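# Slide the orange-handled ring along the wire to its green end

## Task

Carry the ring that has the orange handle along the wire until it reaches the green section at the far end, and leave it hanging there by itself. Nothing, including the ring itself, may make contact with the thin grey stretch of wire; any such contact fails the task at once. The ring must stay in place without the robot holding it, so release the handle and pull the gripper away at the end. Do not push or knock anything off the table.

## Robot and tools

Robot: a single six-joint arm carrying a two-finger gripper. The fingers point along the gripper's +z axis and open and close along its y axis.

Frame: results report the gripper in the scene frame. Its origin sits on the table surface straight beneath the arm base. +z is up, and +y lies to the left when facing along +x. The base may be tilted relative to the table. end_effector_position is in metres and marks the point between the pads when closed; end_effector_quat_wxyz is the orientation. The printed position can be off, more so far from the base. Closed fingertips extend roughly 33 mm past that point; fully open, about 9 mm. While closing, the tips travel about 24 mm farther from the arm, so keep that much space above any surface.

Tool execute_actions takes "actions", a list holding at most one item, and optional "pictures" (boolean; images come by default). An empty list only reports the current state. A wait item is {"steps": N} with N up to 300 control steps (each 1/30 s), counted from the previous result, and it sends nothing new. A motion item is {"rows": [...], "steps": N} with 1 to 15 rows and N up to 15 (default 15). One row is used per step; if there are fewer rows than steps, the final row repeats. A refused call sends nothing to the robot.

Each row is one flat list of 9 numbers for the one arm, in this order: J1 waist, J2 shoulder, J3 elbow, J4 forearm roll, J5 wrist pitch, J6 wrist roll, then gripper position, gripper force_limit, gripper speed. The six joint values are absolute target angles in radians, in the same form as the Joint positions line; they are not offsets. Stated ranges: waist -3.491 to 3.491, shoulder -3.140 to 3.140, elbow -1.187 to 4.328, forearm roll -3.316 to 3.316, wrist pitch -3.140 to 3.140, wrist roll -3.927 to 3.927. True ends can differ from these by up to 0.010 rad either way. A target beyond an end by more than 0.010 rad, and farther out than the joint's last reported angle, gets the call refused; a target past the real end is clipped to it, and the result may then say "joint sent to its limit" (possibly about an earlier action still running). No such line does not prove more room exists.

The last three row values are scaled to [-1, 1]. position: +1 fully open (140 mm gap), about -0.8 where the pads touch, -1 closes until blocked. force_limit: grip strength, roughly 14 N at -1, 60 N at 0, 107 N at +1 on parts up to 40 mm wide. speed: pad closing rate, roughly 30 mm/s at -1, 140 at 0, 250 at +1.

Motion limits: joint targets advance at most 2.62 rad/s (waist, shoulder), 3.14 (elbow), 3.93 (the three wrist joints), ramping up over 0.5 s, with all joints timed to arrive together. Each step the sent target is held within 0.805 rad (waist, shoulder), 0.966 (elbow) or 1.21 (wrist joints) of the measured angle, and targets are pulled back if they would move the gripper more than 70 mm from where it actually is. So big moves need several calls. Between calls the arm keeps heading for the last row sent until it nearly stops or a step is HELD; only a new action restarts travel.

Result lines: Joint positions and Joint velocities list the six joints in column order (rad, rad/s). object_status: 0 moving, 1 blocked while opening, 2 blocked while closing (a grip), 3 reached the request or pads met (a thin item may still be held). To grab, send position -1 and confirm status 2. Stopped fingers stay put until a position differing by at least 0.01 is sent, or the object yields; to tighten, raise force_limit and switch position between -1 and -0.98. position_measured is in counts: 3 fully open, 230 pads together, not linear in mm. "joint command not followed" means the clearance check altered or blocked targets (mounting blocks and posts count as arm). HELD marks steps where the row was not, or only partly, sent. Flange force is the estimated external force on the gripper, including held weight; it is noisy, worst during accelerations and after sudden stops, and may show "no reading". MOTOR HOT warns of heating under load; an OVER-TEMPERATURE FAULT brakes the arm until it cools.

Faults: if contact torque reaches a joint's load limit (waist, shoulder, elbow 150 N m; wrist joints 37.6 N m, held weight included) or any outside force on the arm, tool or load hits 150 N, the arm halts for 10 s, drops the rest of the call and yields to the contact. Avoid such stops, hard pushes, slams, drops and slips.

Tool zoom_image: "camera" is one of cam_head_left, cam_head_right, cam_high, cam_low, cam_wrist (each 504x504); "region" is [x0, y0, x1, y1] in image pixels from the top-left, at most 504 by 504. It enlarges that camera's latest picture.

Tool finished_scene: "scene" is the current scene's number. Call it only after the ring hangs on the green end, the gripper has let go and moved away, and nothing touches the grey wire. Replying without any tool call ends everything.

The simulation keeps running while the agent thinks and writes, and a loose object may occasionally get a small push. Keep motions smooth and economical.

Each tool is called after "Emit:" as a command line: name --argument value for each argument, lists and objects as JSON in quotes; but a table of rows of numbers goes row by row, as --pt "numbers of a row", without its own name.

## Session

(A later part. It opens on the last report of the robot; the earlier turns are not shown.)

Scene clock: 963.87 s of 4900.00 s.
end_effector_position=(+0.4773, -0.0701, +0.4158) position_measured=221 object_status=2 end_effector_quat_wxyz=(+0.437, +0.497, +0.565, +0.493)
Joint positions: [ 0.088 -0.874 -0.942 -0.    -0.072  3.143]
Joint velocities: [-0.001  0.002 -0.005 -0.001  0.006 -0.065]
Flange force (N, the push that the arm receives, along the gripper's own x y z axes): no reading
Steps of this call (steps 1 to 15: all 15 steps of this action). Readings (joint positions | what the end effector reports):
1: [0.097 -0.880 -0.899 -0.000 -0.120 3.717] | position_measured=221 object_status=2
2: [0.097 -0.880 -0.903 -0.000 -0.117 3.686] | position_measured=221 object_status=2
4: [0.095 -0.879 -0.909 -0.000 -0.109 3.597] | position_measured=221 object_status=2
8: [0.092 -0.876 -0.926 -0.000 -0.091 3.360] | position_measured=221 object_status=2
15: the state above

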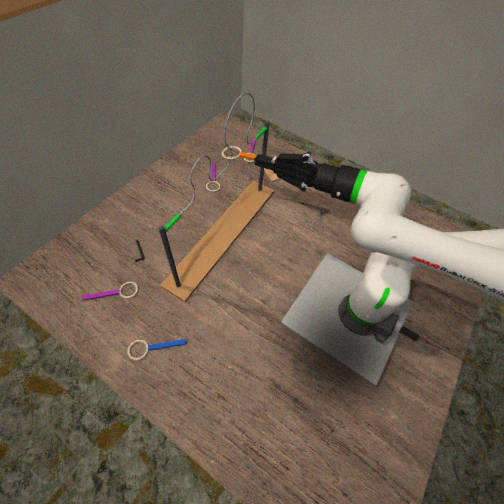

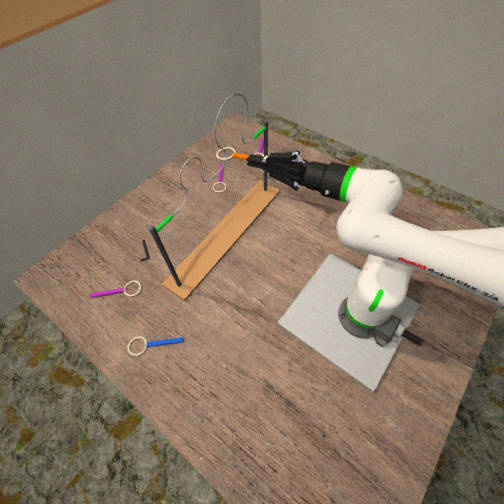

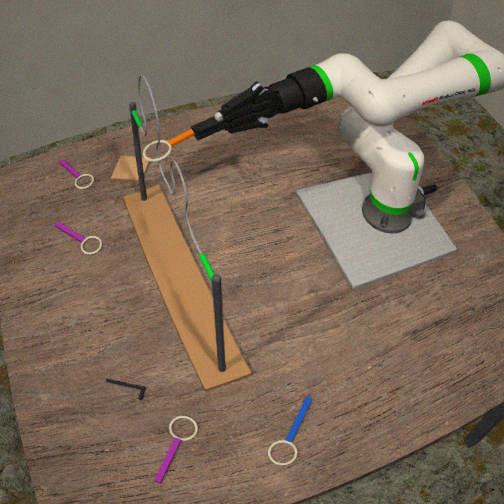

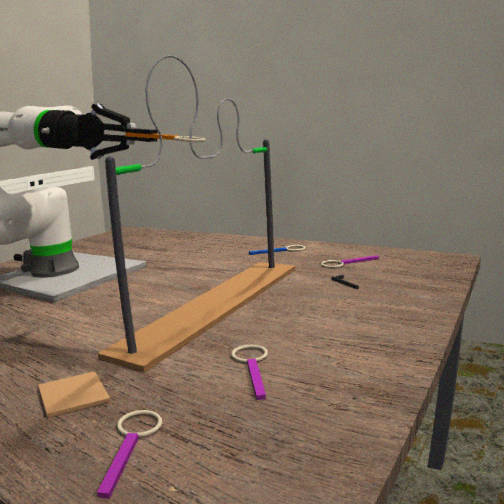

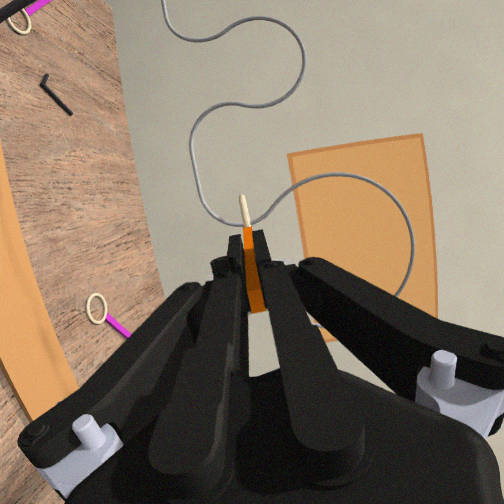

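Emit:
execute_actions --actions '[{"rows": [[0.0893,-0.8739,-0.9469,0,-0.0670,3.089,-0.98,0.1,-0.6],[0.0902,-0.8735,-0.9514,0,-0.0620,3.036,-0.98,0.1,-0.6],[0.0911,-0.8730,-0.9560,0,-0.0571,2.983,-0.98,0.1,-0.6],[0.0920,-0.8726,-0.9605,0,-0.0521,2.930,-0.98,0.1,-0.6],[0.0930,-0.8722,-0.9651,0,-0.0471,2.877,-0.98,0.1,-0.6],[0.0939,-0.8718,-0.9697,0,-0.0421,2.824,-0.98,0.1,-0.6],[0.0948,-0.8714,-0.9742,0,-0.0371,2.771,-0.98,0.1,-0.6],[0.0957,-0.8709,-0.9788,0,-0.0322,2.718,-0.98,0.1,-0.6],[0.0966,-0.8705,-0.9833,0,-0.0272,2.665,-0.98,0.1,-0.6],[0.0975,-0.8701,-0.9879,0,-0.0222,2.612,-0.98,0.1,-0.6],[0.1000,-0.8700,-0.9913,0,-0.0187,2.559,-0.98,0.1,-0.6],[0.1025,-0.8700,-0.9947,0,-0.0152,2.506,-0.98,0.1,-0.6],[0.1050,-0.8699,-0.9982,0,-0.0118,2.453,-0.98,0.1,-0.6],[0.1075,-0.8699,-1.0016,0,-0.0083,2.400,-0.98,0.1,-0.6],[0.1100,-0.8698,-1.0050,0,-0.0048,2.347,-0.98,0.1,-0.6]], "steps": 15}]' --pictures false

Emit:
execute_actions --actions '[{"rows": [[0.1124,-0.8697,-1.0084,0,-0.0013,2.293,-0.98,0.1,-0.6],[0.1149,-0.8697,-1.0118,0,0.0022,2.240,-0.98,0.1,-0.6],[0.1174,-0.8696,-1.0153,0,0.0056,2.187,-0.98,0.1,-0.6],[0.1199,-0.8696,-1.0187,0,0.0091,2.134,-0.98,0.1,-0.6],[0.1224,-0.8695,-1.0221,0,0.0126,2.081,-0.98,0.1,-0.6],[0.1266,-0.8701,-1.0238,0,0.0138,2.033,-0.98,0.1,-0.6],[0.1309,-0.8707,-1.0256,0,0.0149,1.986,-0.98,0.1,-0.6],[0.1351,-0.8713,-1.0273,0,0.0161,1.938,-0.98,0.1,-0.6],[0.1394,-0.8719,-1.0290,0,0.0172,1.890,-0.98,0.1,-0.6],[0.1436,-0.8724,-1.0307,0,0.0184,1.843,-0.98,0.1,-0.6],[0.1478,-0.8730,-1.0325,0,0.0195,1.795,-0.98,0.1,-0.6],[0.1521,-0.8736,-1.0342,0,0.0207,1.748,-0.98,0.1,-0.6],[0.1563,-0.8742,-1.0359,0,0.0218,1.700,-0.98,0.1,-0.6],[0.1635,-0.8749,-1.0361,0,0.0212,1.669,-0.98,0.1,-0.6],[0.1706,-0.8757,-1.0363,0,0.0207,1.638,-0.98,0.1,-0.6]], "steps": 15}]' --pictures false

Emit:
execute_actions --actions '[{"rows": [[0.1778,-0.8764,-1.0365,0,0.0201,1.607,-0.98,0.1,-0.6],[0.1850,-0.8772,-1.0367,0,0.0196,1.576,-0.98,0.1,-0.6],[0.1922,-0.8779,-1.0369,0,0.0190,1.545,-0.98,0.1,-0.6],[0.1993,-0.8786,-1.0370,0,0.0184,1.514,-0.98,0.1,-0.6],[0.2065,-0.8794,-1.0372,0,0.0179,1.483,-0.98,0.1,-0.6],[0.2137,-0.8801,-1.0374,0,0.0173,1.452,-0.98,0.1,-0.6],[0.2208,-0.8809,-1.0376,0,0.0168,1.421,-0.98,0.1,-0.6],[0.2280,-0.8816,-1.0378,0,0.0162,1.390,-0.98,0.1,-0.6],[0.2322,-0.8819,-1.0363,0,0.0144,1.343,-0.98,0.1,-0.6],[0.2364,-0.8821,-1.0348,0,0.0127,1.295,-0.98,0.1,-0.6],[0.2405,-0.8824,-1.0333,0,0.0109,1.248,-0.98,0.1,-0.6],[0.2447,-0.8827,-1.0318,0,0.0091,1.200,-0.98,0.1,-0.6],[0.2489,-0.8829,-1.0302,0,0.0073,1.153,-0.98,0.1,-0.6],[0.2531,-0.8832,-1.0287,0,0.0056,1.106,-0.98,0.1,-0.6],[0.2572,-0.8834,-1.0272,0,0.0038,1.058,-0.98,0.1,-0.6]], "steps": 15}]' --pictures false

Emit:
execute_actions --actions '[{"rows": [[0.2614,-0.8837,-1.0257,0,0.0020,1.011,-0.98,0.1,-0.6],[0.2638,-0.8842,-1.0224,0,-0.0018,0.960,-0.98,0.1,-0.6],[0.2662,-0.8846,-1.0191,0,-0.0056,0.909,-0.98,0.1,-0.6],[0.2687,-0.8851,-1.0158,0,-0.0093,0.858,-0.98,0.1,-0.6],[0.2711,-0.8856,-1.0125,0,-0.0131,0.807,-0.98,0.1,-0.6],[0.2735,-0.8861,-1.0092,0,-0.0169,0.757,-0.98,0.1,-0.6],[0.2759,-0.8865,-1.0058,0,-0.0207,0.706,-0.98,0.1,-0.6],[0.2783,-0.8870,-1.0025,0,-0.0245,0.655,-0.98,0.1,-0.6],[0.2808,-0.8875,-0.9992,0,-0.0282,0.604,-0.98,0.1,-0.6],[0.2832,-0.8879,-0.9959,0,-0.0320,0.553,-0.98,0.1,-0.6],[0.2856,-0.8884,-0.9926,0,-0.0358,0.502,-0.98,0.1,-0.6],[0.2865,-0.8889,-0.9881,0,-0.0408,0.452,-0.98,0.1,-0.6],[0.2874,-0.8893,-0.9835,0,-0.0458,0.402,-0.98,0.1,-0.6],[0.2882,-0.8898,-0.9790,0,-0.0509,0.351,-0.98,0.1,-0.6],[0.2891,-0.8903,-0.9744,0,-0.0559,0.301,-0.98,0.1,-0.6]], "steps": 15}]' --pictures false

Emit:
execute_actions --actions '[{"rows": [[0.2900,-0.8908,-0.9699,0,-0.0609,0.251,-0.98,0.1,-0.6],[0.2909,-0.8912,-0.9654,0,-0.0659,0.201,-0.98,0.1,-0.6],[0.2918,-0.8917,-0.9608,0,-0.0709,0.151,-0.98,0.1,-0.6],[0.2926,-0.8922,-0.9563,0,-0.0760,0.100,-0.98,0.1,-0.6],[0.2935,-0.8926,-0.9517,0,-0.0810,0.050,-0.98,0.1,-0.6],[0.2944,-0.8931,-0.9472,0,-0.0860,0.000,-0.98,0.1,-0.6],[0.2936,-0.8934,-0.9423,0,-0.0913,-0.050,-0.98,0.1,-0.6],[0.2928,-0.8937,-0.9373,0,-0.0965,-0.100,-0.98,0.1,-0.6],[0.2921,-0.8941,-0.9324,0,-0.1018,-0.150,-0.98,0.1,-0.6],[0.2913,-0.8944,-0.9275,0,-0.1070,-0.200,-0.98,0.1,-0.6],[0.2905,-0.8947,-0.9225,0,-0.1123,-0.250,-0.98,0.1,-0.6],[0.2897,-0.8950,-0.9176,0,-0.1175,-0.295,-0.98,0.1,-0.6],[0.2890,-0.8954,-0.9127,0,-0.1228,-0.335,-0.98,0.1,-0.6],[0.2882,-0.8957,-0.9077,0,-0.1280,-0.370,-0.98,0.1,-0.6],[0.2874,-0.8960,-0.9028,0,-0.1333,-0.400,-0.98,0.1,-0.6]], "steps": 15}]' --pictures false

Emit:
execute_actions --actions '[{"steps": 7}]'

Emit:
zoom_image --camera "cam_wrist" --region '[160, 150, 340, 290]'

Emit:
zoom_image --camera "cam_high" --region '[125, 130, 235, 230]'

Emit:
zoom_image --camera "cam_low" --region '[170, 85, 280, 175]'

Scene clock: 1029.33 s of 4900.00 s.
end_effector_position=(+0.4772, -0.0646, +0.3951) position_measured=221 object_status=2 end_effector_quat_wxyz=(+0.277, +0.633, +0.407, +0.598)
Joint positions: [ 0.1   -0.87  -0.989 -0.    -0.021  2.574]
Joint velocities: [ 0.059  0.005 -0.109 -0.002  0.112 -1.515]
Flange force (N, the push that the arm receives, along the gripper's own x y z axes): no reading
Steps of this call (steps 1 to 15: the robot went on to your last target; steps 16 to 90: nothing new was sent; then 61.97 s passed at rest; steps 91 to 105: all 15 steps of this action). Readings (joint positions | what the end effector reports):
91: [0.088 -0.874 -0.942 -0.000 -0.072 3.141] | position_measured=221 object_status=2
92: [0.088 -0.874 -0.943 -0.000 -0.071 3.134] | position_measured=221 object_status=2
94: [0.089 -0.874 -0.946 -0.000 -0.067 3.094] | position_measured=221 object_status=2
98: [0.092 -0.873 -0.961 -0.000 -0.052 2.926] | position_measured=221 object_status=2
105: the state above

Scene clock: 1029.83 s of 4900.00 s.
end_effector_position=(+0.4770, -0.0423, +0.3772) position_measured=221 object_status=2 end_effector_quat_wxyz=(+0.019, +0.736, +0.159, +0.658)
Joint positions: [ 0.148 -0.872 -1.032 -0.     0.019  1.809]
Joint velocities: [ 0.15  -0.023 -0.047 -0.002  0.032 -1.367]
Flange force (N, the push that the arm receives, along the gripper's own x y z axes): no reading
Steps of this call (steps 1 to 15: all 15 steps of this action). Readings (joint positions | what the end effector reports):
1: [0.102 -0.870 -0.993 -0.000 -0.017 2.522] | position_measured=221 object_status=2
2: [0.105 -0.870 -0.997 -0.000 -0.014 2.470] | position_measured=221 object_status=2
4: [0.109 -0.870 -1.003 -0.000 -0.006 2.366] | position_measured=221 object_status=2
8: [0.120 -0.870 -1.017 -0.000 0.007 2.157] | position_measured=221 object_status=2
15: the state above

Scene clock: 1030.33 s of 4900.00 s.
end_effector_position=(+0.4769, +0.0021, +0.3773) position_measured=221 object_status=2 end_effector_quat_wxyz=(-0.199, +0.752, -0.022, +0.627)
Joint positions: [ 0.241 -0.882 -1.034 -0.     0.01   1.231]
Joint velocities: [ 0.124 -0.009  0.045 -0.002 -0.046 -1.265]
Flange force (N, the push that the arm receives, along the gripper's own x y z axes): no reading
Steps of this call (steps 1 to 15: all 15 steps of this action). Readings (joint positions | what the end effector reports):
1: [0.153 -0.873 -1.033 -0.000 0.020 1.764] | position_measured=221 object_status=2
2: [0.159 -0.874 -1.034 -0.000 0.020 1.721] | position_measured=221 object_status=2
4: [0.173 -0.876 -1.036 -0.000 0.020 1.641] | position_measured=221 object_status=2
8: [0.203 -0.879 -1.037 -0.000 0.019 1.499] | position_measured=221 object_status=2
15: the state above

Scene clock: 1030.83 s of 4900.00 s.
end_effector_position=(+0.4773, +0.0227, +0.3959) position_measured=221 object_status=2 end_effector_quat_wxyz=(-0.417, +0.703, -0.269, +0.509)
Joint positions: [ 0.283 -0.888 -0.992 -0.    -0.036  0.515]
Joint velocities: [ 0.047 -0.014  0.117  0.    -0.13  -1.47 ]
Flange force (N, the push that the arm receives, along the gripper's own x y z axes): no reading
Steps of this call (steps 1 to 15: all 15 steps of this action). Readings (joint positions | what the end effector reports):
1: [0.245 -0.883 -1.032 -0.000 0.009 1.188] | position_measured=221 object_status=2
2: [0.249 -0.883 -1.030 -0.000 0.007 1.143] | position_measured=221 object_status=2
4: [0.257 -0.884 -1.026 -0.000 0.003 1.052] | position_measured=221 object_status=2
8: [0.268 -0.885 -1.016 -0.000 -0.010 0.862] | position_measured=221 object_status=2
15: the state above

Scene clock: 1031.33 s of 4900.00 s.
end_effector_position=(+0.4773, +0.0271, +0.4260) position_measured=221 object_status=2 end_effector_quat_wxyz=(+0.576, -0.558, +0.505, -0.320)
Joint positions: [ 0.292 -0.895 -0.923 -0.    -0.111 -0.232]
Joint velocities: [-0.022 -0.01   0.154  0.    -0.162 -1.355]
Flange force (N, the push that the arm receives, along the gripper's own x y z axes): no reading
Steps of this call (steps 1 to 15: all 15 steps of this action). Readings (joint positions | what the end effector reports):
1: [0.285 -0.889 -0.988 -0.000 -0.041 0.465] | position_measured=221 object_status=2
2: [0.286 -0.889 -0.984 -0.000 -0.045 0.415] | position_measured=221 object_status=2
4: [0.288 -0.890 -0.975 -0.000 -0.055 0.315] | position_measured=221 object_status=2
8: [0.292 -0.892 -0.957 -0.000 -0.075 0.114] | position_measured=221 object_status=2
15: the state above

Scene clock: 1031.57 s of 4900.00 s.
end_effector_position=(+0.4772, +0.0248, +0.4350) position_measured=221 object_status=2 end_effector_quat_wxyz=(+0.600, -0.513, +0.551, -0.272)
Joint positions: [ 0.287 -0.896 -0.903 -0.    -0.133 -0.399]
Joint velocities: [-0.     0.    -0.    -0.001 -0.003 -0.016]
Flange force (N, the push that the arm receives, along the gripper's own x y z axes): no reading
Steps of this call (steps 1 to 7: the robot went on to your last target). Readings (joint positions | what the end effector reports):
1: [0.291 -0.895 -0.918 -0.000 -0.117 -0.276] | position_measured=221 object_status=2
2: [0.290 -0.895 -0.913 -0.000 -0.122 -0.316] | position_measured=221 object_status=2
4: [0.288 -0.896 -0.906 -0.000 -0.130 -0.373] | position_measured=221 object_status=2
7: the state above

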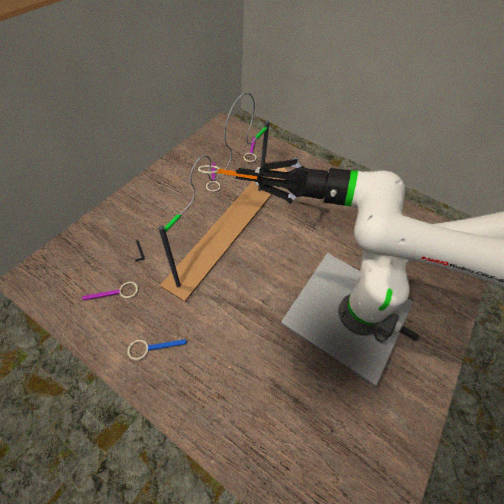

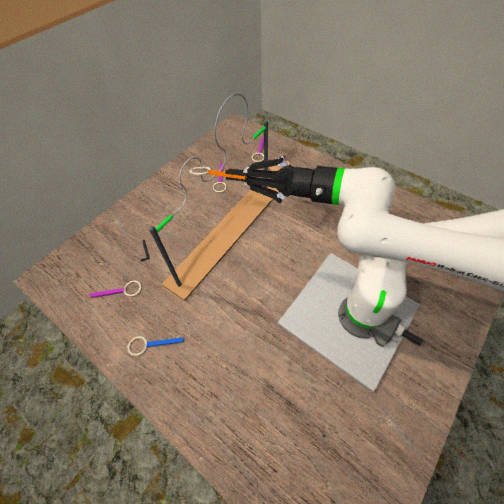

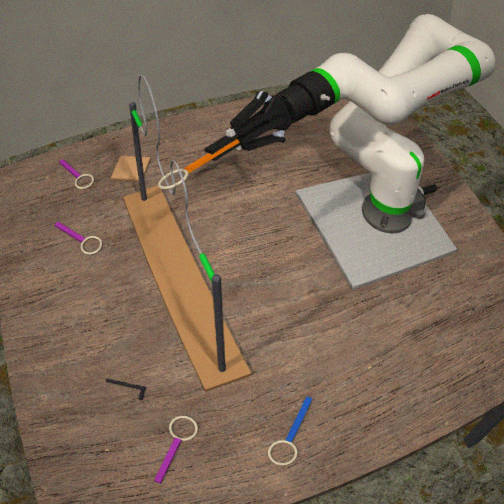

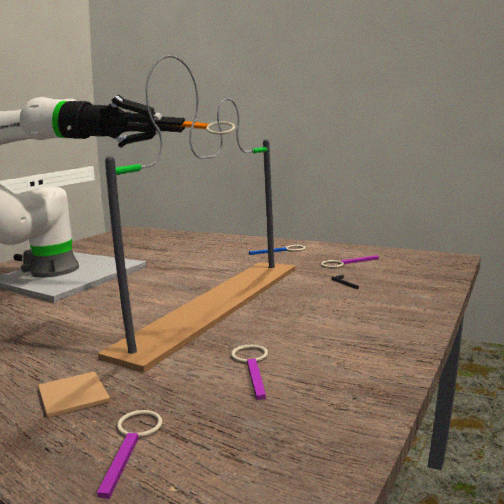

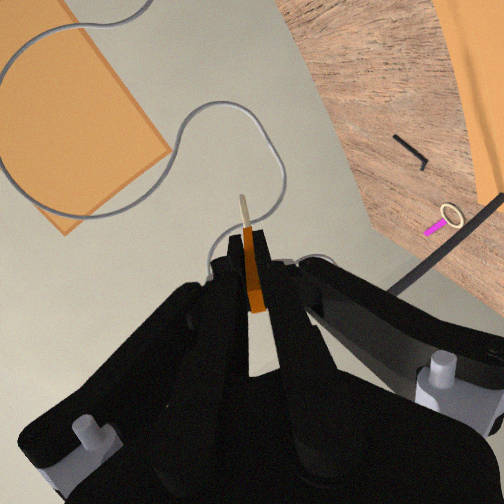

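Region (160, 150, 340, 290) of cam_wrist's 504x504 image, scaled by 2.800, with more detail than that image has.

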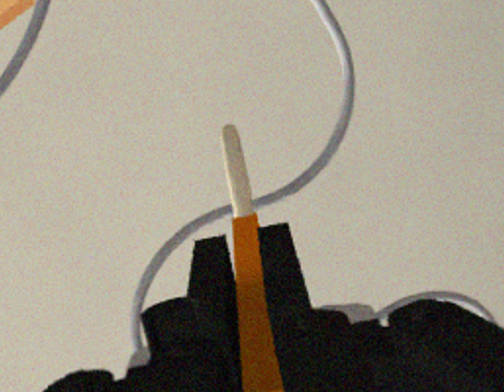

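Region (125, 130, 235, 230) of cam_high's 504x504 image, scaled by 4.582, with more detail than that image has; it fills the top 458 rows of this view, and the rest is white.

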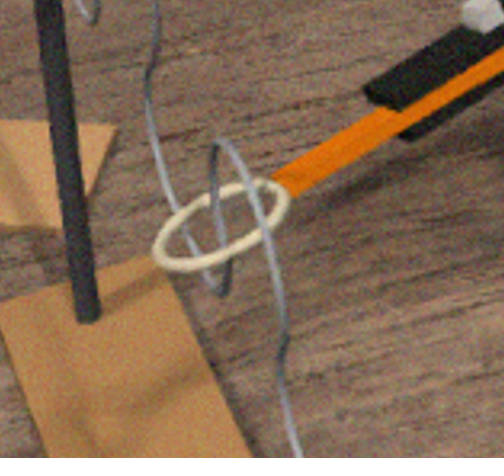

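Region (170, 85, 280, 175) of cam_low's 504x504 image, scaled by 4.582, with more detail than that image has; it fills the top 412 rows of this view, and the rest is white.

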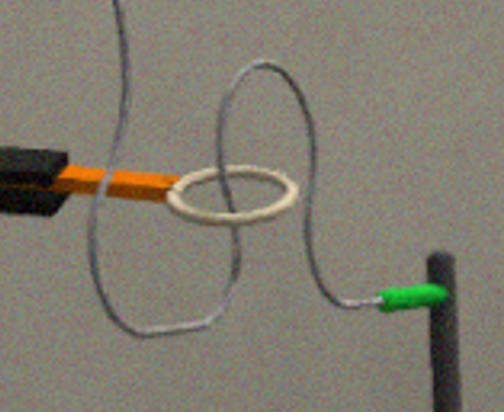

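Emit:
execute_actions --actions '[{"rows": [[0.2865,-0.8959,-0.8972,0,-0.1388,-0.375,-0.98,0.1,-0.6],[0.2856,-0.8958,-0.8916,0,-0.1443,-0.340,-0.98,0.1,-0.6],[0.2847,-0.8957,-0.8860,0,-0.1498,-0.300,-0.98,0.1,-0.6],[0.2838,-0.8956,-0.8804,0,-0.1553,-0.250,-0.98,0.1,-0.6],[0.2830,-0.8954,-0.8747,0,-0.1608,-0.200,-0.98,0.1,-0.6],[0.2821,-0.8953,-0.8691,0,-0.1663,-0.150,-0.98,0.1,-0.6],[0.2812,-0.8952,-0.8635,0,-0.1718,-0.100,-0.98,0.1,-0.6],[0.2803,-0.8951,-0.8579,0,-0.1773,-0.050,-0.98,0.1,-0.6],[0.2794,-0.8950,-0.8523,0,-0.1828,0.000,-0.98,0.1,-0.6],[0.2804,-0.8943,-0.8469,0,-0.1875,0.050,-0.98,0.1,-0.6],[0.2814,-0.8936,-0.8416,0,-0.1921,0.100,-0.98,0.1,-0.6],[0.2823,-0.8929,-0.8362,0,-0.1968,0.150,-0.98,0.1,-0.6],[0.2833,-0.8922,-0.8308,0,-0.2014,0.200,-0.98,0.1,-0.6],[0.2843,-0.8915,-0.8255,0,-0.2061,0.251,-0.98,0.1,-0.6],[0.2853,-0.8907,-0.8201,0,-0.2107,0.301,-0.98,0.1,-0.6]], "steps": 15}]' --pictures false

Emit:
execute_actions --actions '[{"rows": [[0.2863,-0.8900,-0.8147,0,-0.2154,0.351,-0.98,0.1,-0.6],[0.2872,-0.8893,-0.8093,0,-0.2200,0.401,-0.98,0.1,-0.6],[0.2882,-0.8886,-0.8040,0,-0.2247,0.451,-0.98,0.1,-0.6],[0.2892,-0.8879,-0.7986,0,-0.2293,0.501,-0.98,0.1,-0.6],[0.2919,-0.8869,-0.7945,0,-0.2323,0.551,-0.98,0.1,-0.6],[0.2945,-0.8858,-0.7904,0,-0.2354,0.601,-0.98,0.1,-0.6],[0.2972,-0.8848,-0.7863,0,-0.2384,0.650,-0.98,0.1,-0.6],[0.2998,-0.8837,-0.7822,0,-0.2415,0.700,-0.98,0.1,-0.6],[0.3025,-0.8827,-0.7782,0,-0.2445,0.750,-0.98,0.1,-0.6],[0.3052,-0.8817,-0.7741,0,-0.2475,0.800,-0.98,0.1,-0.6],[0.3078,-0.8806,-0.7700,0,-0.2506,0.850,-0.98,0.1,-0.6],[0.3105,-0.8796,-0.7659,0,-0.2536,0.899,-0.98,0.1,-0.6],[0.3131,-0.8785,-0.7618,0,-0.2567,0.949,-0.98,0.1,-0.6],[0.3158,-0.8775,-0.7577,0,-0.2597,0.999,-0.98,0.1,-0.6],[0.3194,-0.8764,-0.7560,0,-0.2603,1.051,-0.98,0.1,-0.6]], "steps": 15}]' --pictures false

Emit:
execute_actions --actions '[{"rows": [[0.3230,-0.8754,-0.7544,0,-0.2609,1.103,-0.98,0.1,-0.6],[0.3266,-0.8743,-0.7527,0,-0.2616,1.156,-0.98,0.1,-0.6],[0.3302,-0.8733,-0.7510,0,-0.2622,1.208,-0.98,0.1,-0.6],[0.3338,-0.8722,-0.7494,0,-0.2628,1.260,-0.98,0.1,-0.6],[0.3373,-0.8711,-0.7477,0,-0.2634,1.312,-0.98,0.1,-0.6],[0.3409,-0.8701,-0.7460,0,-0.2640,1.364,-0.98,0.1,-0.6],[0.3445,-0.8690,-0.7443,0,-0.2647,1.417,-0.98,0.1,-0.6],[0.3481,-0.8680,-0.7427,0,-0.2653,1.469,-0.98,0.1,-0.6],[0.3517,-0.8669,-0.7410,0,-0.2659,1.521,-0.98,0.1,-0.6],[0.3552,-0.8661,-0.7422,0,-0.2639,1.577,-0.98,0.1,-0.6],[0.3588,-0.8652,-0.7433,0,-0.2619,1.633,-0.98,0.1,-0.6],[0.3623,-0.8644,-0.7445,0,-0.2599,1.689,-0.98,0.1,-0.6],[0.3658,-0.8635,-0.7456,0,-0.2579,1.745,-0.98,0.1,-0.6],[0.3694,-0.8627,-0.7468,0,-0.2559,1.801,-0.98,0.1,-0.6],[0.3729,-0.8619,-0.7480,0,-0.2539,1.857,-0.98,0.1,-0.6]], "steps": 15}]' --pictures false

Emit:
execute_actions --actions '[{"rows": [[0.3764,-0.8610,-0.7491,0,-0.2519,1.913,-0.98,0.1,-0.6],[0.3799,-0.8602,-0.7503,0,-0.2499,1.969,-0.98,0.1,-0.6],[0.3835,-0.8593,-0.7514,0,-0.2479,2.025,-0.98,0.1,-0.6],[0.3870,-0.8585,-0.7526,0,-0.2459,2.081,-0.98,0.1,-0.6],[0.3896,-0.8580,-0.7563,0,-0.2418,2.137,-0.98,0.1,-0.6],[0.3921,-0.8576,-0.7600,0,-0.2376,2.192,-0.98,0.1,-0.6],[0.3947,-0.8571,-0.7636,0,-0.2335,2.248,-0.98,0.1,-0.6],[0.3972,-0.8566,-0.7673,0,-0.2293,2.303,-0.98,0.1,-0.6],[0.3998,-0.8562,-0.7710,0,-0.2252,2.359,-0.98,0.1,-0.6],[0.4023,-0.8557,-0.7747,0,-0.2211,2.414,-0.98,0.1,-0.6],[0.4049,-0.8552,-0.7784,0,-0.2169,2.470,-0.98,0.1,-0.6],[0.4074,-0.8547,-0.7820,0,-0.2128,2.525,-0.98,0.1,-0.6],[0.4100,-0.8543,-0.7857,0,-0.2086,2.581,-0.98,0.1,-0.6],[0.4125,-0.8538,-0.7894,0,-0.2045,2.636,-0.98,0.1,-0.6],[0.4134,-0.8537,-0.7946,0,-0.1993,2.687,-0.98,0.1,-0.6]], "steps": 15}]' --pictures false

Emit:
execute_actions --actions '[{"rows": [[0.4144,-0.8537,-0.7997,0,-0.1941,2.737,-0.98,0.1,-0.6],[0.4153,-0.8536,-0.8049,0,-0.1888,2.788,-0.98,0.1,-0.6],[0.4162,-0.8536,-0.8100,0,-0.1836,2.838,-0.98,0.1,-0.6],[0.4172,-0.8535,-0.8152,0,-0.1784,2.889,-0.98,0.1,-0.6],[0.4181,-0.8534,-0.8204,0,-0.1732,2.940,-0.98,0.1,-0.6],[0.4190,-0.8534,-0.8255,0,-0.1680,2.990,-0.98,0.1,-0.6],[0.4199,-0.8533,-0.8307,0,-0.1627,3.041,-0.98,0.1,-0.6],[0.4209,-0.8533,-0.8358,0,-0.1575,3.091,-0.98,0.1,-0.6],[0.4218,-0.8532,-0.8410,0,-0.1523,3.142,-0.98,0.1,-0.6],[0.4210,-0.8536,-0.8467,0,-0.1470,3.192,-0.98,0.1,-0.6],[0.4202,-0.8539,-0.8524,0,-0.1416,3.242,-0.98,0.1,-0.6],[0.4194,-0.8543,-0.8580,0,-0.1363,3.292,-0.98,0.1,-0.6],[0.4186,-0.8546,-0.8637,0,-0.1310,3.340,-0.98,0.1,-0.6],[0.4177,-0.8550,-0.8694,0,-0.1256,3.385,-0.98,0.1,-0.6],[0.4169,-0.8553,-0.8751,0,-0.1203,3.428,-0.98,0.1,-0.6]], "steps": 15}]' --pictures false

Emit:
execute_actions --actions '[{"rows": [[0.4161,-0.8557,-0.8807,0,-0.1150,3.465,-0.98,0.1,-0.6],[0.4153,-0.8560,-0.8864,0,-0.1096,3.495,-0.98,0.1,-0.6],[0.4145,-0.8564,-0.8921,0,-0.1043,3.520,-0.98,0.1,-0.6]], "steps": 11}]'

Emit:
zoom_image --camera "cam_wrist" --region '[140, 70, 340, 270]'

Emit:
zoom_image --camera "cam_high" --region '[140, 160, 260, 290]'

Emit:
zoom_image --camera "cam_low" --region '[185, 85, 295, 175]'

Scene clock: 1109.27 s of 4900.00 s.
end_effector_position=(+0.4771, +0.0216, +0.4613) position_measured=221 object_status=2 end_effector_quat_wxyz=(-0.513, +0.631, -0.409, +0.413)
Joint positions: [ 0.281 -0.894 -0.842 -0.    -0.192  0.1  ]
Joint velocities: [ 0.001  0.018  0.152  0.002 -0.134  1.401]
Flange force (N, the push that the arm receives, along the gripper's own x y z axes): no reading
Steps of this call (steps 1 to 30: the robot went on to your last target; steps 31 to 90: nothing new was sent; then 74.20 s passed at rest; steps 91 to 105: all 15 steps of this action). Readings (joint positions | what the end effector reports):
91: [0.287 -0.896 -0.903 -0.000 -0.133 -0.400] | position_measured=221 object_status=2
92: [0.287 -0.896 -0.901 -0.000 -0.135 -0.393] | position_measured=221 object_status=2
94: [0.286 -0.896 -0.894 -0.000 -0.142 -0.354] | position_measured=221 object_status=2
98: [0.283 -0.896 -0.877 -0.000 -0.159 -0.215] | position_measured=221 object_status=2
105: the state above

Scene clock: 1109.77 s of 4900.00 s.
end_effector_position=(+0.4774, +0.0348, +0.4899) position_measured=221 object_status=2 end_effector_quat_wxyz=(-0.337, +0.739, -0.144, +0.566)
Joint positions: [ 0.307 -0.881 -0.771 -0.    -0.25   0.837]
Joint velocities: [ 0.078  0.03   0.119  0.    -0.086  1.461]
Flange force (N, the push that the arm receives, along the gripper's own x y z axes): no reading
Steps of this call (steps 1 to 15: all 15 steps of this action). Readings (joint positions | what the end effector reports):
1: [0.281 -0.893 -0.837 -0.000 -0.196 0.148] | position_measured=221 object_status=2
2: [0.282 -0.893 -0.831 -0.000 -0.201 0.196] | position_measured=221 object_status=2
4: [0.284 -0.891 -0.821 -0.000 -0.210 0.294] | position_measured=221 object_status=2
8: [0.290 -0.888 -0.801 -0.000 -0.227 0.490] | position_measured=221 object_status=2
15: the state above

Scene clock: 1110.27 s of 4900.00 s.
end_effector_position=(+0.4781, +0.0600, +0.4993) position_measured=221 object_status=2 end_effector_quat_wxyz=(-0.114, +0.735, +0.164, +0.648)
Joint positions: [ 0.357 -0.866 -0.744 -0.    -0.263  1.611]
Joint velocities: [ 0.103  0.027 -0.005 -0.     0.026  1.585]
Flange force (N, the push that the arm receives, along the gripper's own x y z axes): no reading
Steps of this call (steps 1 to 15: all 15 steps of this action). Readings (joint positions | what the end effector reports):
1: [0.310 -0.880 -0.767 -0.000 -0.252 0.887] | position_measured=221 object_status=2
2: [0.313 -0.879 -0.764 -0.000 -0.255 0.937] | position_measured=221 object_status=2
4: [0.319 -0.877 -0.759 -0.000 -0.258 1.039] | position_measured=221 object_status=2
8: [0.333 -0.873 -0.750 -0.000 -0.262 1.243] | position_measured=221 object_status=2
15: the state above

Scene clock: 1110.77 s of 4900.00 s.
end_effector_position=(+0.4792, +0.0841, +0.4848) position_measured=221 object_status=2 end_effector_quat_wxyz=(+0.141, +0.597, +0.459, +0.643)
Joint positions: [ 0.403 -0.856 -0.776 -0.    -0.219  2.438]
Joint velocities: [ 0.076  0.014 -0.109  0.     0.12   1.624]
Flange force (N, the push that the arm receives, along the gripper's own x y z axes): no reading
Steps of this call (steps 1 to 15: all 15 steps of this action). Readings (joint positions | what the end effector reports):
1: [0.361 -0.865 -0.744 -0.000 -0.262 1.666] | position_measured=221 object_status=2
2: [0.364 -0.864 -0.745 -0.000 -0.261 1.720] | position_measured=221 object_status=2
4: [0.371 -0.862 -0.746 -0.000 -0.257 1.829] | position_measured=221 object_status=2
8: [0.384 -0.859 -0.753 -0.000 -0.246 2.050] | position_measured=221 object_status=2
15: the state above

Scene clock: 1111.27 s of 4900.00 s.
end_effector_position=(+0.4796, +0.0930, +0.4522) position_measured=221 object_status=2 end_effector_quat_wxyz=(+0.372, +0.370, +0.656, +0.543)
Joint positions: [ 0.42  -0.853 -0.851 -0.    -0.143  3.224]
Joint velocities: [-0.    -0.003 -0.167  0.001  0.159  1.463]
Flange force (N, the push that the arm receives, along the gripper's own x y z axes): no reading
Steps of this call (steps 1 to 15: all 15 steps of this action). Readings (joint positions | what the end effector reports):
1: [0.406 -0.855 -0.780 -0.000 -0.215 2.493] | position_measured=221 object_status=2
2: [0.408 -0.855 -0.784 -0.000 -0.210 2.547] | position_measured=221 object_status=2
4: [0.411 -0.854 -0.793 -0.000 -0.201 2.655] | position_measured=221 object_status=2
8: [0.416 -0.854 -0.813 -0.000 -0.180 2.865] | position_measured=221 object_status=2
15: the state above

Scene clock: 1111.63 s of 4900.00 s.
end_effector_position=(+0.4793, +0.0898, +0.4352) position_measured=221 object_status=2 end_effector_quat_wxyz=(+0.449, +0.271, +0.702, +0.481)
Joint positions: [ 0.415 -0.856 -0.892 -0.    -0.104  3.52 ]
Joint velocities: [-0.003  0.001 -0.     0.     0.     0.004]
Flange force (N, the push that the arm receives, along the gripper's own x y z axes): no reading
Steps of this call (steps 1 to 11: all 11 steps of this action). Readings (joint positions | what the end effector reports):
1: [0.420 -0.854 -0.857 -0.000 -0.138 3.273] | position_measured=221 object_status=2
2: [0.420 -0.854 -0.862 -0.000 -0.132 3.321] | position_measured=221 object_status=2
4: [0.419 -0.855 -0.875 -0.000 -0.121 3.409] | position_measured=221 object_status=2
8: [0.415 -0.856 -0.891 -0.000 -0.105 3.513] | position_measured=221 object_status=2
11: the state above

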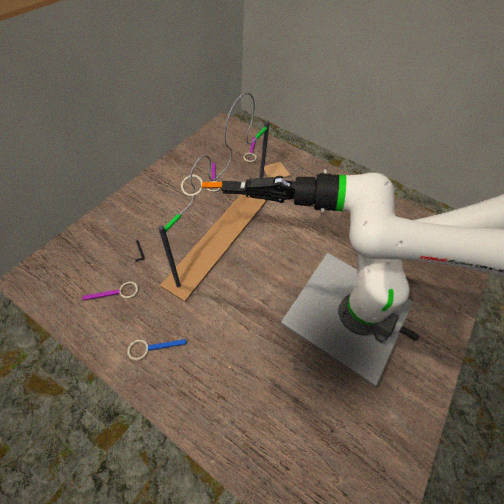

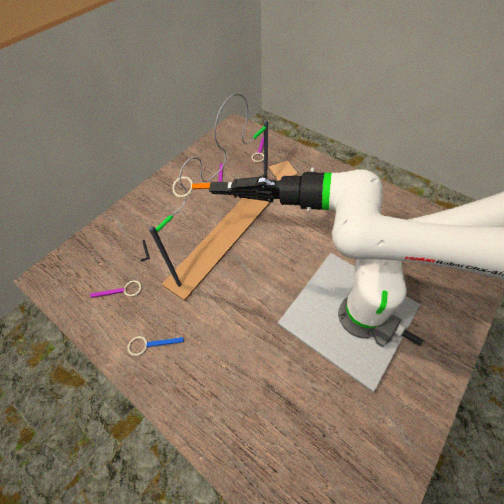

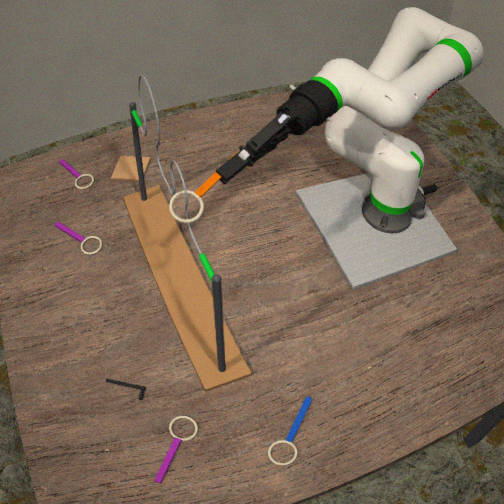

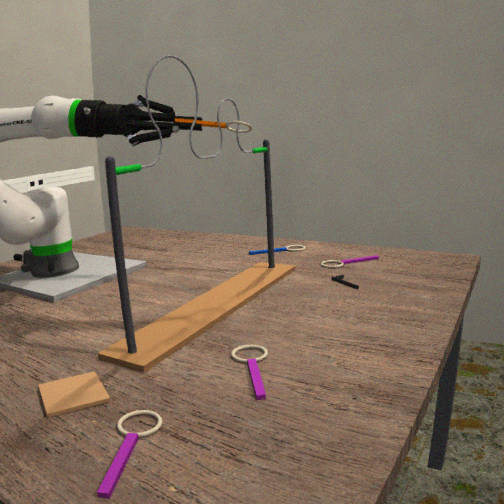

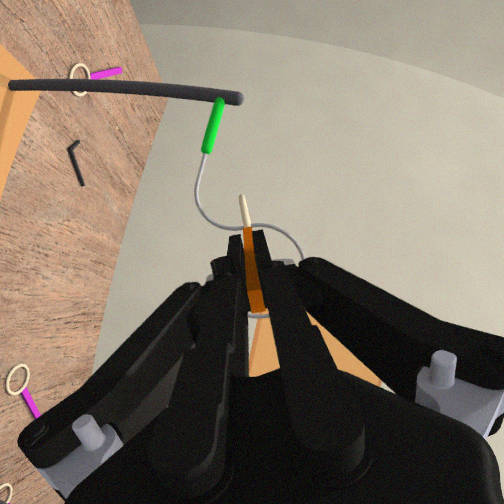

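Region (140, 70, 340, 270) of cam_wrist's 504x504 image, scaled by 2.520, with more detail than that image has.

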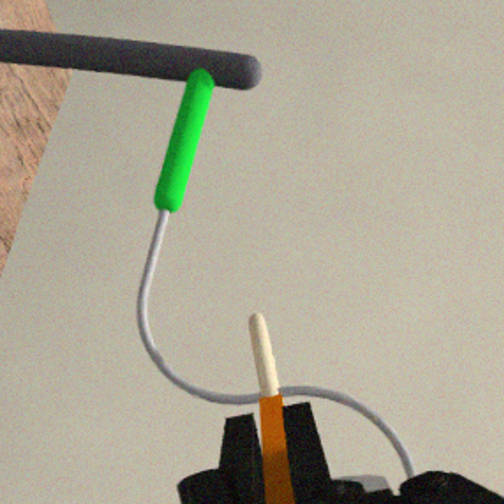

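Region (140, 160, 260, 290) of cam_high's 504x504 image, scaled by 3.877, with more detail than that image has; it fills the left 465 columns of this view, and the rest is white.

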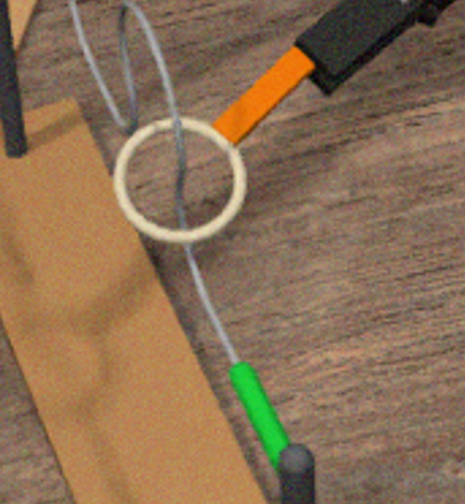

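Region (185, 85, 295, 175) of cam_low's 504x504 image, scaled by 4.582, with more detail than that image has; it fills the top 412 rows of this view, and the rest is white.

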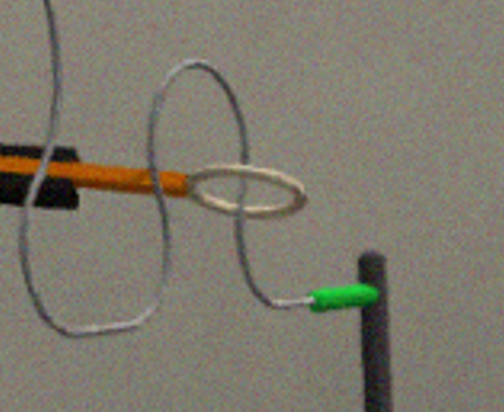

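Emit:
execute_actions --actions '[{"rows": [[0.4138,-0.8563,-0.8971,0,-0.0992,3.500,-0.98,0.1,-0.6],[0.4131,-0.8562,-0.9021,0,-0.0941,3.470,-0.98,0.1,-0.6],[0.4124,-0.8561,-0.9071,0,-0.0891,3.435,-0.98,0.1,-0.6],[0.4117,-0.8560,-0.9121,0,-0.0840,3.392,-0.98,0.1,-0.6],[0.4109,-0.8560,-0.9171,0,-0.0789,3.342,-0.98,0.1,-0.6],[0.4102,-0.8559,-0.9221,0,-0.0738,3.292,-0.98,0.1,-0.6],[0.4095,-0.8558,-0.9271,0,-0.0688,3.242,-0.98,0.1,-0.6],[0.4088,-0.8557,-0.9321,0,-0.0637,3.192,-0.98,0.1,-0.6],[0.4081,-0.8556,-0.9371,0,-0.0586,3.142,-0.98,0.1,-0.6],[0.4089,-0.8543,-0.9414,0,-0.0530,3.091,-0.98,0.1,-0.6],[0.4098,-0.8530,-0.9457,0,-0.0474,3.041,-0.98,0.1,-0.6],[0.4106,-0.8517,-0.9500,0,-0.0417,2.990,-0.98,0.1,-0.6],[0.4115,-0.8504,-0.9543,0,-0.0361,2.940,-0.98,0.1,-0.6],[0.4123,-0.8491,-0.9587,0,-0.0305,2.889,-0.98,0.1,-0.6],[0.4131,-0.8478,-0.9630,0,-0.0249,2.838,-0.98,0.1,-0.6]], "steps": 15}]' --pictures false

Emit:
execute_actions --actions '[{"rows": [[0.4140,-0.8465,-0.9673,0,-0.0193,2.788,-0.98,0.1,-0.6],[0.4148,-0.8452,-0.9716,0,-0.0136,2.737,-0.98,0.1,-0.6],[0.4157,-0.8439,-0.9759,0,-0.0080,2.687,-0.98,0.1,-0.6],[0.4165,-0.8426,-0.9802,0,-0.0024,2.636,-0.98,0.1,-0.6],[0.4188,-0.8402,-0.9830,0,0.0027,2.581,-0.98,0.1,-0.6],[0.4210,-0.8379,-0.9858,0,0.0079,2.526,-0.98,0.1,-0.6],[0.4233,-0.8355,-0.9885,0,0.0130,2.471,-0.98,0.1,-0.6],[0.4255,-0.8332,-0.9913,0,0.0182,2.416,-0.98,0.1,-0.6],[0.4278,-0.8308,-0.9941,0,0.0233,2.361,-0.98,0.1,-0.6],[0.4301,-0.8284,-0.9969,0,0.0284,2.305,-0.98,0.1,-0.6],[0.4323,-0.8261,-0.9997,0,0.0336,2.250,-0.98,0.1,-0.6],[0.4346,-0.8237,-1.0024,0,0.0387,2.195,-0.98,0.1,-0.6],[0.4368,-0.8214,-1.0052,0,0.0439,2.140,-0.98,0.1,-0.6],[0.4391,-0.8190,-1.0080,0,0.0490,2.085,-0.98,0.1,-0.6],[0.4424,-0.8161,-1.0086,0,0.0524,2.035,-0.98,0.1,-0.6]], "steps": 15}]' --pictures false

Emit:
execute_actions --actions '[{"rows": [[0.4458,-0.8133,-1.0091,0,0.0559,1.985,-0.98,0.1,-0.6],[0.4491,-0.8104,-1.0097,0,0.0593,1.935,-0.98,0.1,-0.6],[0.4525,-0.8075,-1.0102,0,0.0627,1.885,-0.98,0.1,-0.6],[0.4558,-0.8047,-1.0108,0,0.0662,1.835,-0.98,0.1,-0.6],[0.4592,-0.8018,-1.0113,0,0.0696,1.787,-0.98,0.1,-0.6],[0.4625,-0.7989,-1.0119,0,0.0730,1.742,-0.98,0.1,-0.6],[0.4659,-0.7961,-1.0124,0,0.0765,1.700,-0.98,0.1,-0.6],[0.4692,-0.7932,-1.0130,0,0.0799,1.662,-0.98,0.1,-0.6],[0.4750,-0.7878,-1.0113,0,0.0836,1.630,-0.98,0.1,-0.6],[0.4808,-0.7825,-1.0096,0,0.0872,1.605,-0.98,0.1,-0.6],[0.4867,-0.7771,-1.0079,0,0.0909,1.587,-0.98,0.1,-0.6],[0.4925,-0.7718,-1.0062,0,0.0946,1.576,-0.98,0.1,-0.6],[0.4983,-0.7664,-1.0045,0,0.0982,1.571,-0.98,0.1,-0.6],[0.5041,-0.7610,-1.0028,0,0.1019,1.571,-0.98,0.1,-0.6],[0.5099,-0.7557,-1.0011,0,0.1055,1.571,-0.98,0.1,-0.6]], "steps": 15}]' --pictures false

Emit:
execute_actions --actions '[{"rows": [[0.5158,-0.7503,-0.9995,0,0.1092,1.571,-0.98,0.1,-0.6],[0.5216,-0.7449,-0.9978,0,0.1129,1.571,-0.98,0.1,-0.6],[0.5274,-0.7396,-0.9961,0,0.1165,1.571,-0.98,0.1,-0.6],[0.5332,-0.7342,-0.9944,0,0.1202,1.571,-0.98,0.1,-0.6],[0.5390,-0.7289,-0.9927,0,0.1239,1.571,-0.98,0.1,-0.6],[0.5448,-0.7235,-0.9910,0,0.1275,1.571,-0.98,0.1,-0.6],[0.5507,-0.7181,-0.9893,0,0.1312,1.571,-0.98,0.1,-0.6],[0.5565,-0.7128,-0.9876,0,0.1348,1.571,-0.98,0.1,-0.6],[0.5623,-0.7074,-0.9859,0,0.1385,1.571,-0.98,0.1,-0.6]], "steps": 15}]'

Emit:
zoom_image --camera "cam_wrist" --region '[170, 170, 330, 290]'

Emit:
zoom_image --camera "cam_high" --region '[160, 215, 280, 315]'

Emit:
zoom_image --camera "cam_low" --region '[205, 110, 295, 190]'

Scene clock: 1194.23 s of 4900.00 s.
end_effector_position=(+0.4793, +0.0869, +0.4124) position_measured=221 object_status=2 end_effector_quat_wxyz=(+0.324, +0.432, +0.616, +0.574)
Joint positions: [ 0.409 -0.854 -0.946  0.    -0.047  3.039]
Joint velocities: [ 0.     0.029 -0.124  0.001  0.153 -1.397]
Flange force (N, the push that the arm receives, along the gripper's own x y z axes): no reading
Steps of this call (steps 1 to 15: the robot went on to your last target; steps 16 to 90: nothing new was sent; then 79.10 s passed at rest; steps 91 to 105: all 15 steps of this action). Readings (joint positions | what the end effector reports):
91: [0.414 -0.856 -0.892 0.000 -0.104 3.520] | position_measured=221 object_status=2
92: [0.414 -0.856 -0.894 0.000 -0.102 3.513] | position_measured=221 object_status=2
94: [0.413 -0.856 -0.900 0.000 -0.096 3.477] | position_measured=221 object_status=2
98: [0.411 -0.856 -0.916 0.000 -0.080 3.349] | position_measured=221 object_status=2
105: the state above

Scene clock: 1194.73 s of 4900.00 s.
end_effector_position=(+0.4799, +0.0989, +0.3862) position_measured=221 object_status=2 end_effector_quat_wxyz=(+0.079, +0.626, +0.417, +0.654)
Joint positions: [ 0.431 -0.827 -0.998  0.     0.031  2.274]
Joint velocities: [ 0.064  0.068 -0.08  -0.001  0.146 -1.581]
Flange force (N, the push that the arm receives, along the gripper's own x y z axes): no reading
Steps of this call (steps 1 to 15: all 15 steps of this action). Readings (joint positions | what the end effector reports):
1: [0.409 -0.853 -0.950 0.000 -0.042 2.991] | position_measured=221 object_status=2
2: [0.410 -0.851 -0.954 0.000 -0.036 2.943] | position_measured=221 object_status=2
4: [0.412 -0.848 -0.962 0.000 -0.026 2.845] | position_measured=221 object_status=2
8: [0.417 -0.842 -0.978 0.000 -0.004 2.645] | position_measured=221 object_status=2
15: the state above

Scene clock: 1195.23 s of 4900.00 s.
end_effector_position=(+0.4818, +0.1335, +0.3744) position_measured=221 object_status=2 end_effector_quat_wxyz=(-0.164, +0.724, +0.207, +0.637)
Joint positions: [ 0.493 -0.771 -1.008 -0.     0.095  1.593]
Joint velocities: [ 0.248  0.229  0.089 -0.001  0.161 -0.538]
Flange force (N, the push that the arm receives, along the gripper's own x y z axes): no reading
Steps of this call (steps 1 to 15: all 15 steps of this action). Readings (joint positions | what the end effector reports):
1: [0.434 -0.825 -1.001 0.000 0.036 2.220] | position_measured=221 object_status=2
2: [0.436 -0.822 -1.003 0.000 0.041 2.167] | position_measured=221 object_status=2
4: [0.442 -0.817 -1.006 0.000 0.049 2.062] | position_measured=221 object_status=2
8: [0.455 -0.806 -1.010 0.000 0.065 1.857] | position_measured=221 object_status=2
15: the state above

Scene clock: 1195.73 s of 4900.00 s.
end_effector_position=(+0.4837, +0.1750, +0.3752) position_measured=221 object_status=2 end_effector_quat_wxyz=(-0.192, +0.719, +0.224, +0.629)
Joint positions: [ 0.562 -0.707 -0.986 -0.     0.138  1.571]
Joint velocities: [ 0.001 -0.     0.     0.     0.    -0.   ]
Flange force (N, the push that the arm receives, along the gripper's own x y z axes): no reading
Steps of this call (steps 1 to 15: all 15 steps of this action). Readings (joint positions | what the end effector reports):
1: [0.502 -0.763 -1.004 -0.000 0.100 1.579] | position_measured=221 object_status=2
2: [0.509 -0.756 -1.002 -0.000 0.105 1.573] | position_measured=221 object_status=2
4: [0.522 -0.745 -0.998 -0.000 0.113 1.571] | position_measured=221 object_status=2
8: [0.545 -0.723 -0.991 -0.000 0.128 1.571] | position_measured=221 object_status=2
15: the state above

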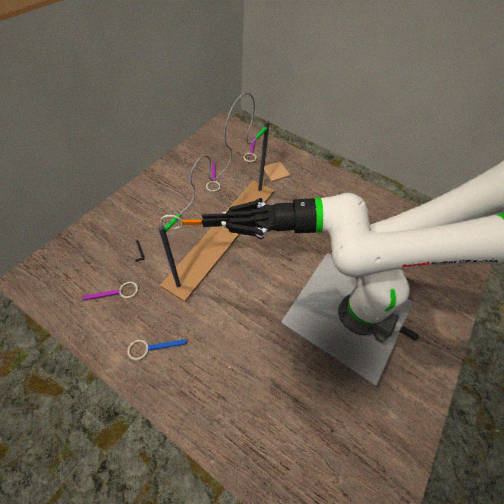

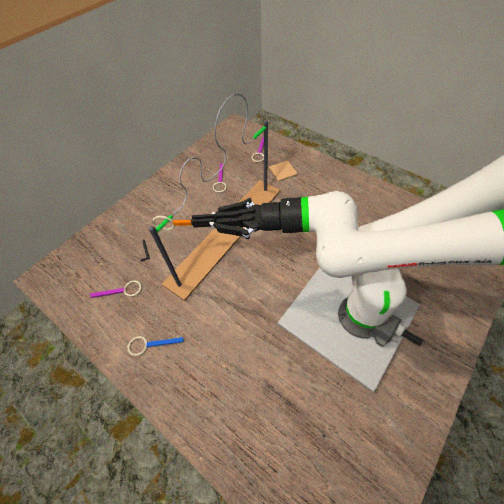

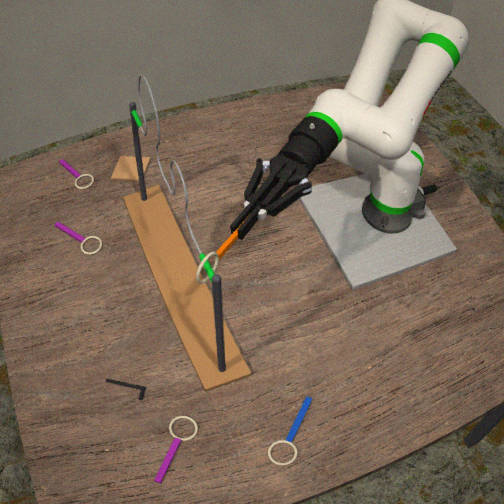

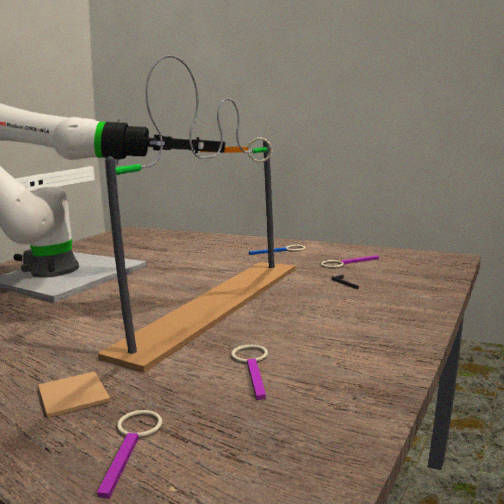

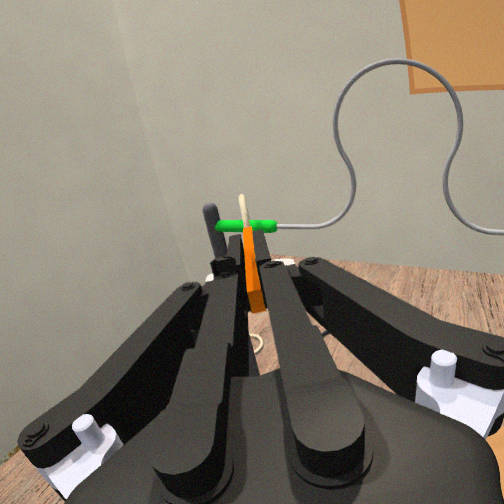

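Region (170, 170, 330, 290) of cam_wrist's 504x504 image, scaled by 3.150, with more detail than that image has; it fills the top 378 rows of this view, and the rest is white.

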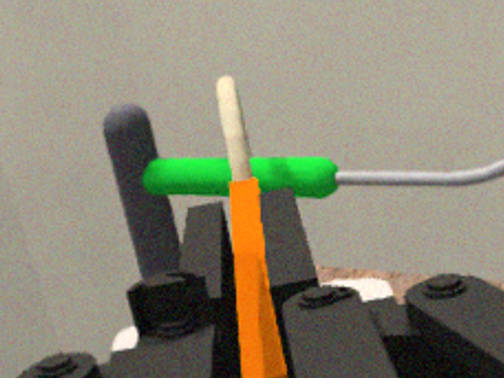

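Region (160, 215, 280, 315) of cam_high's 504x504 image, scaled by 4.200, with more detail than that image has.

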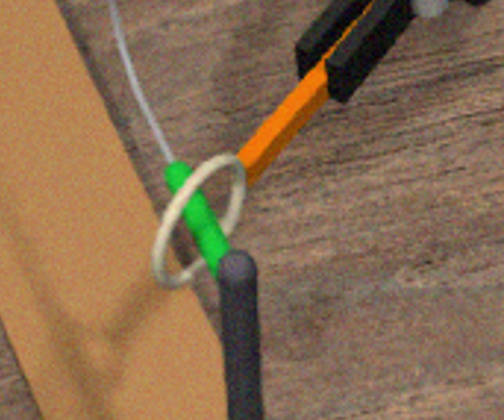

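Region (205, 110, 295, 190) of cam_low's 504x504 image, scaled by 5.600, with more detail than that image has.

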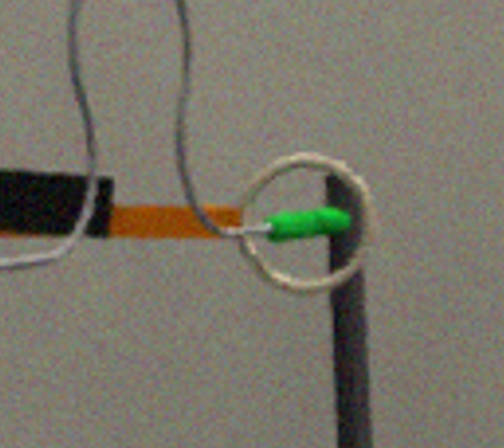

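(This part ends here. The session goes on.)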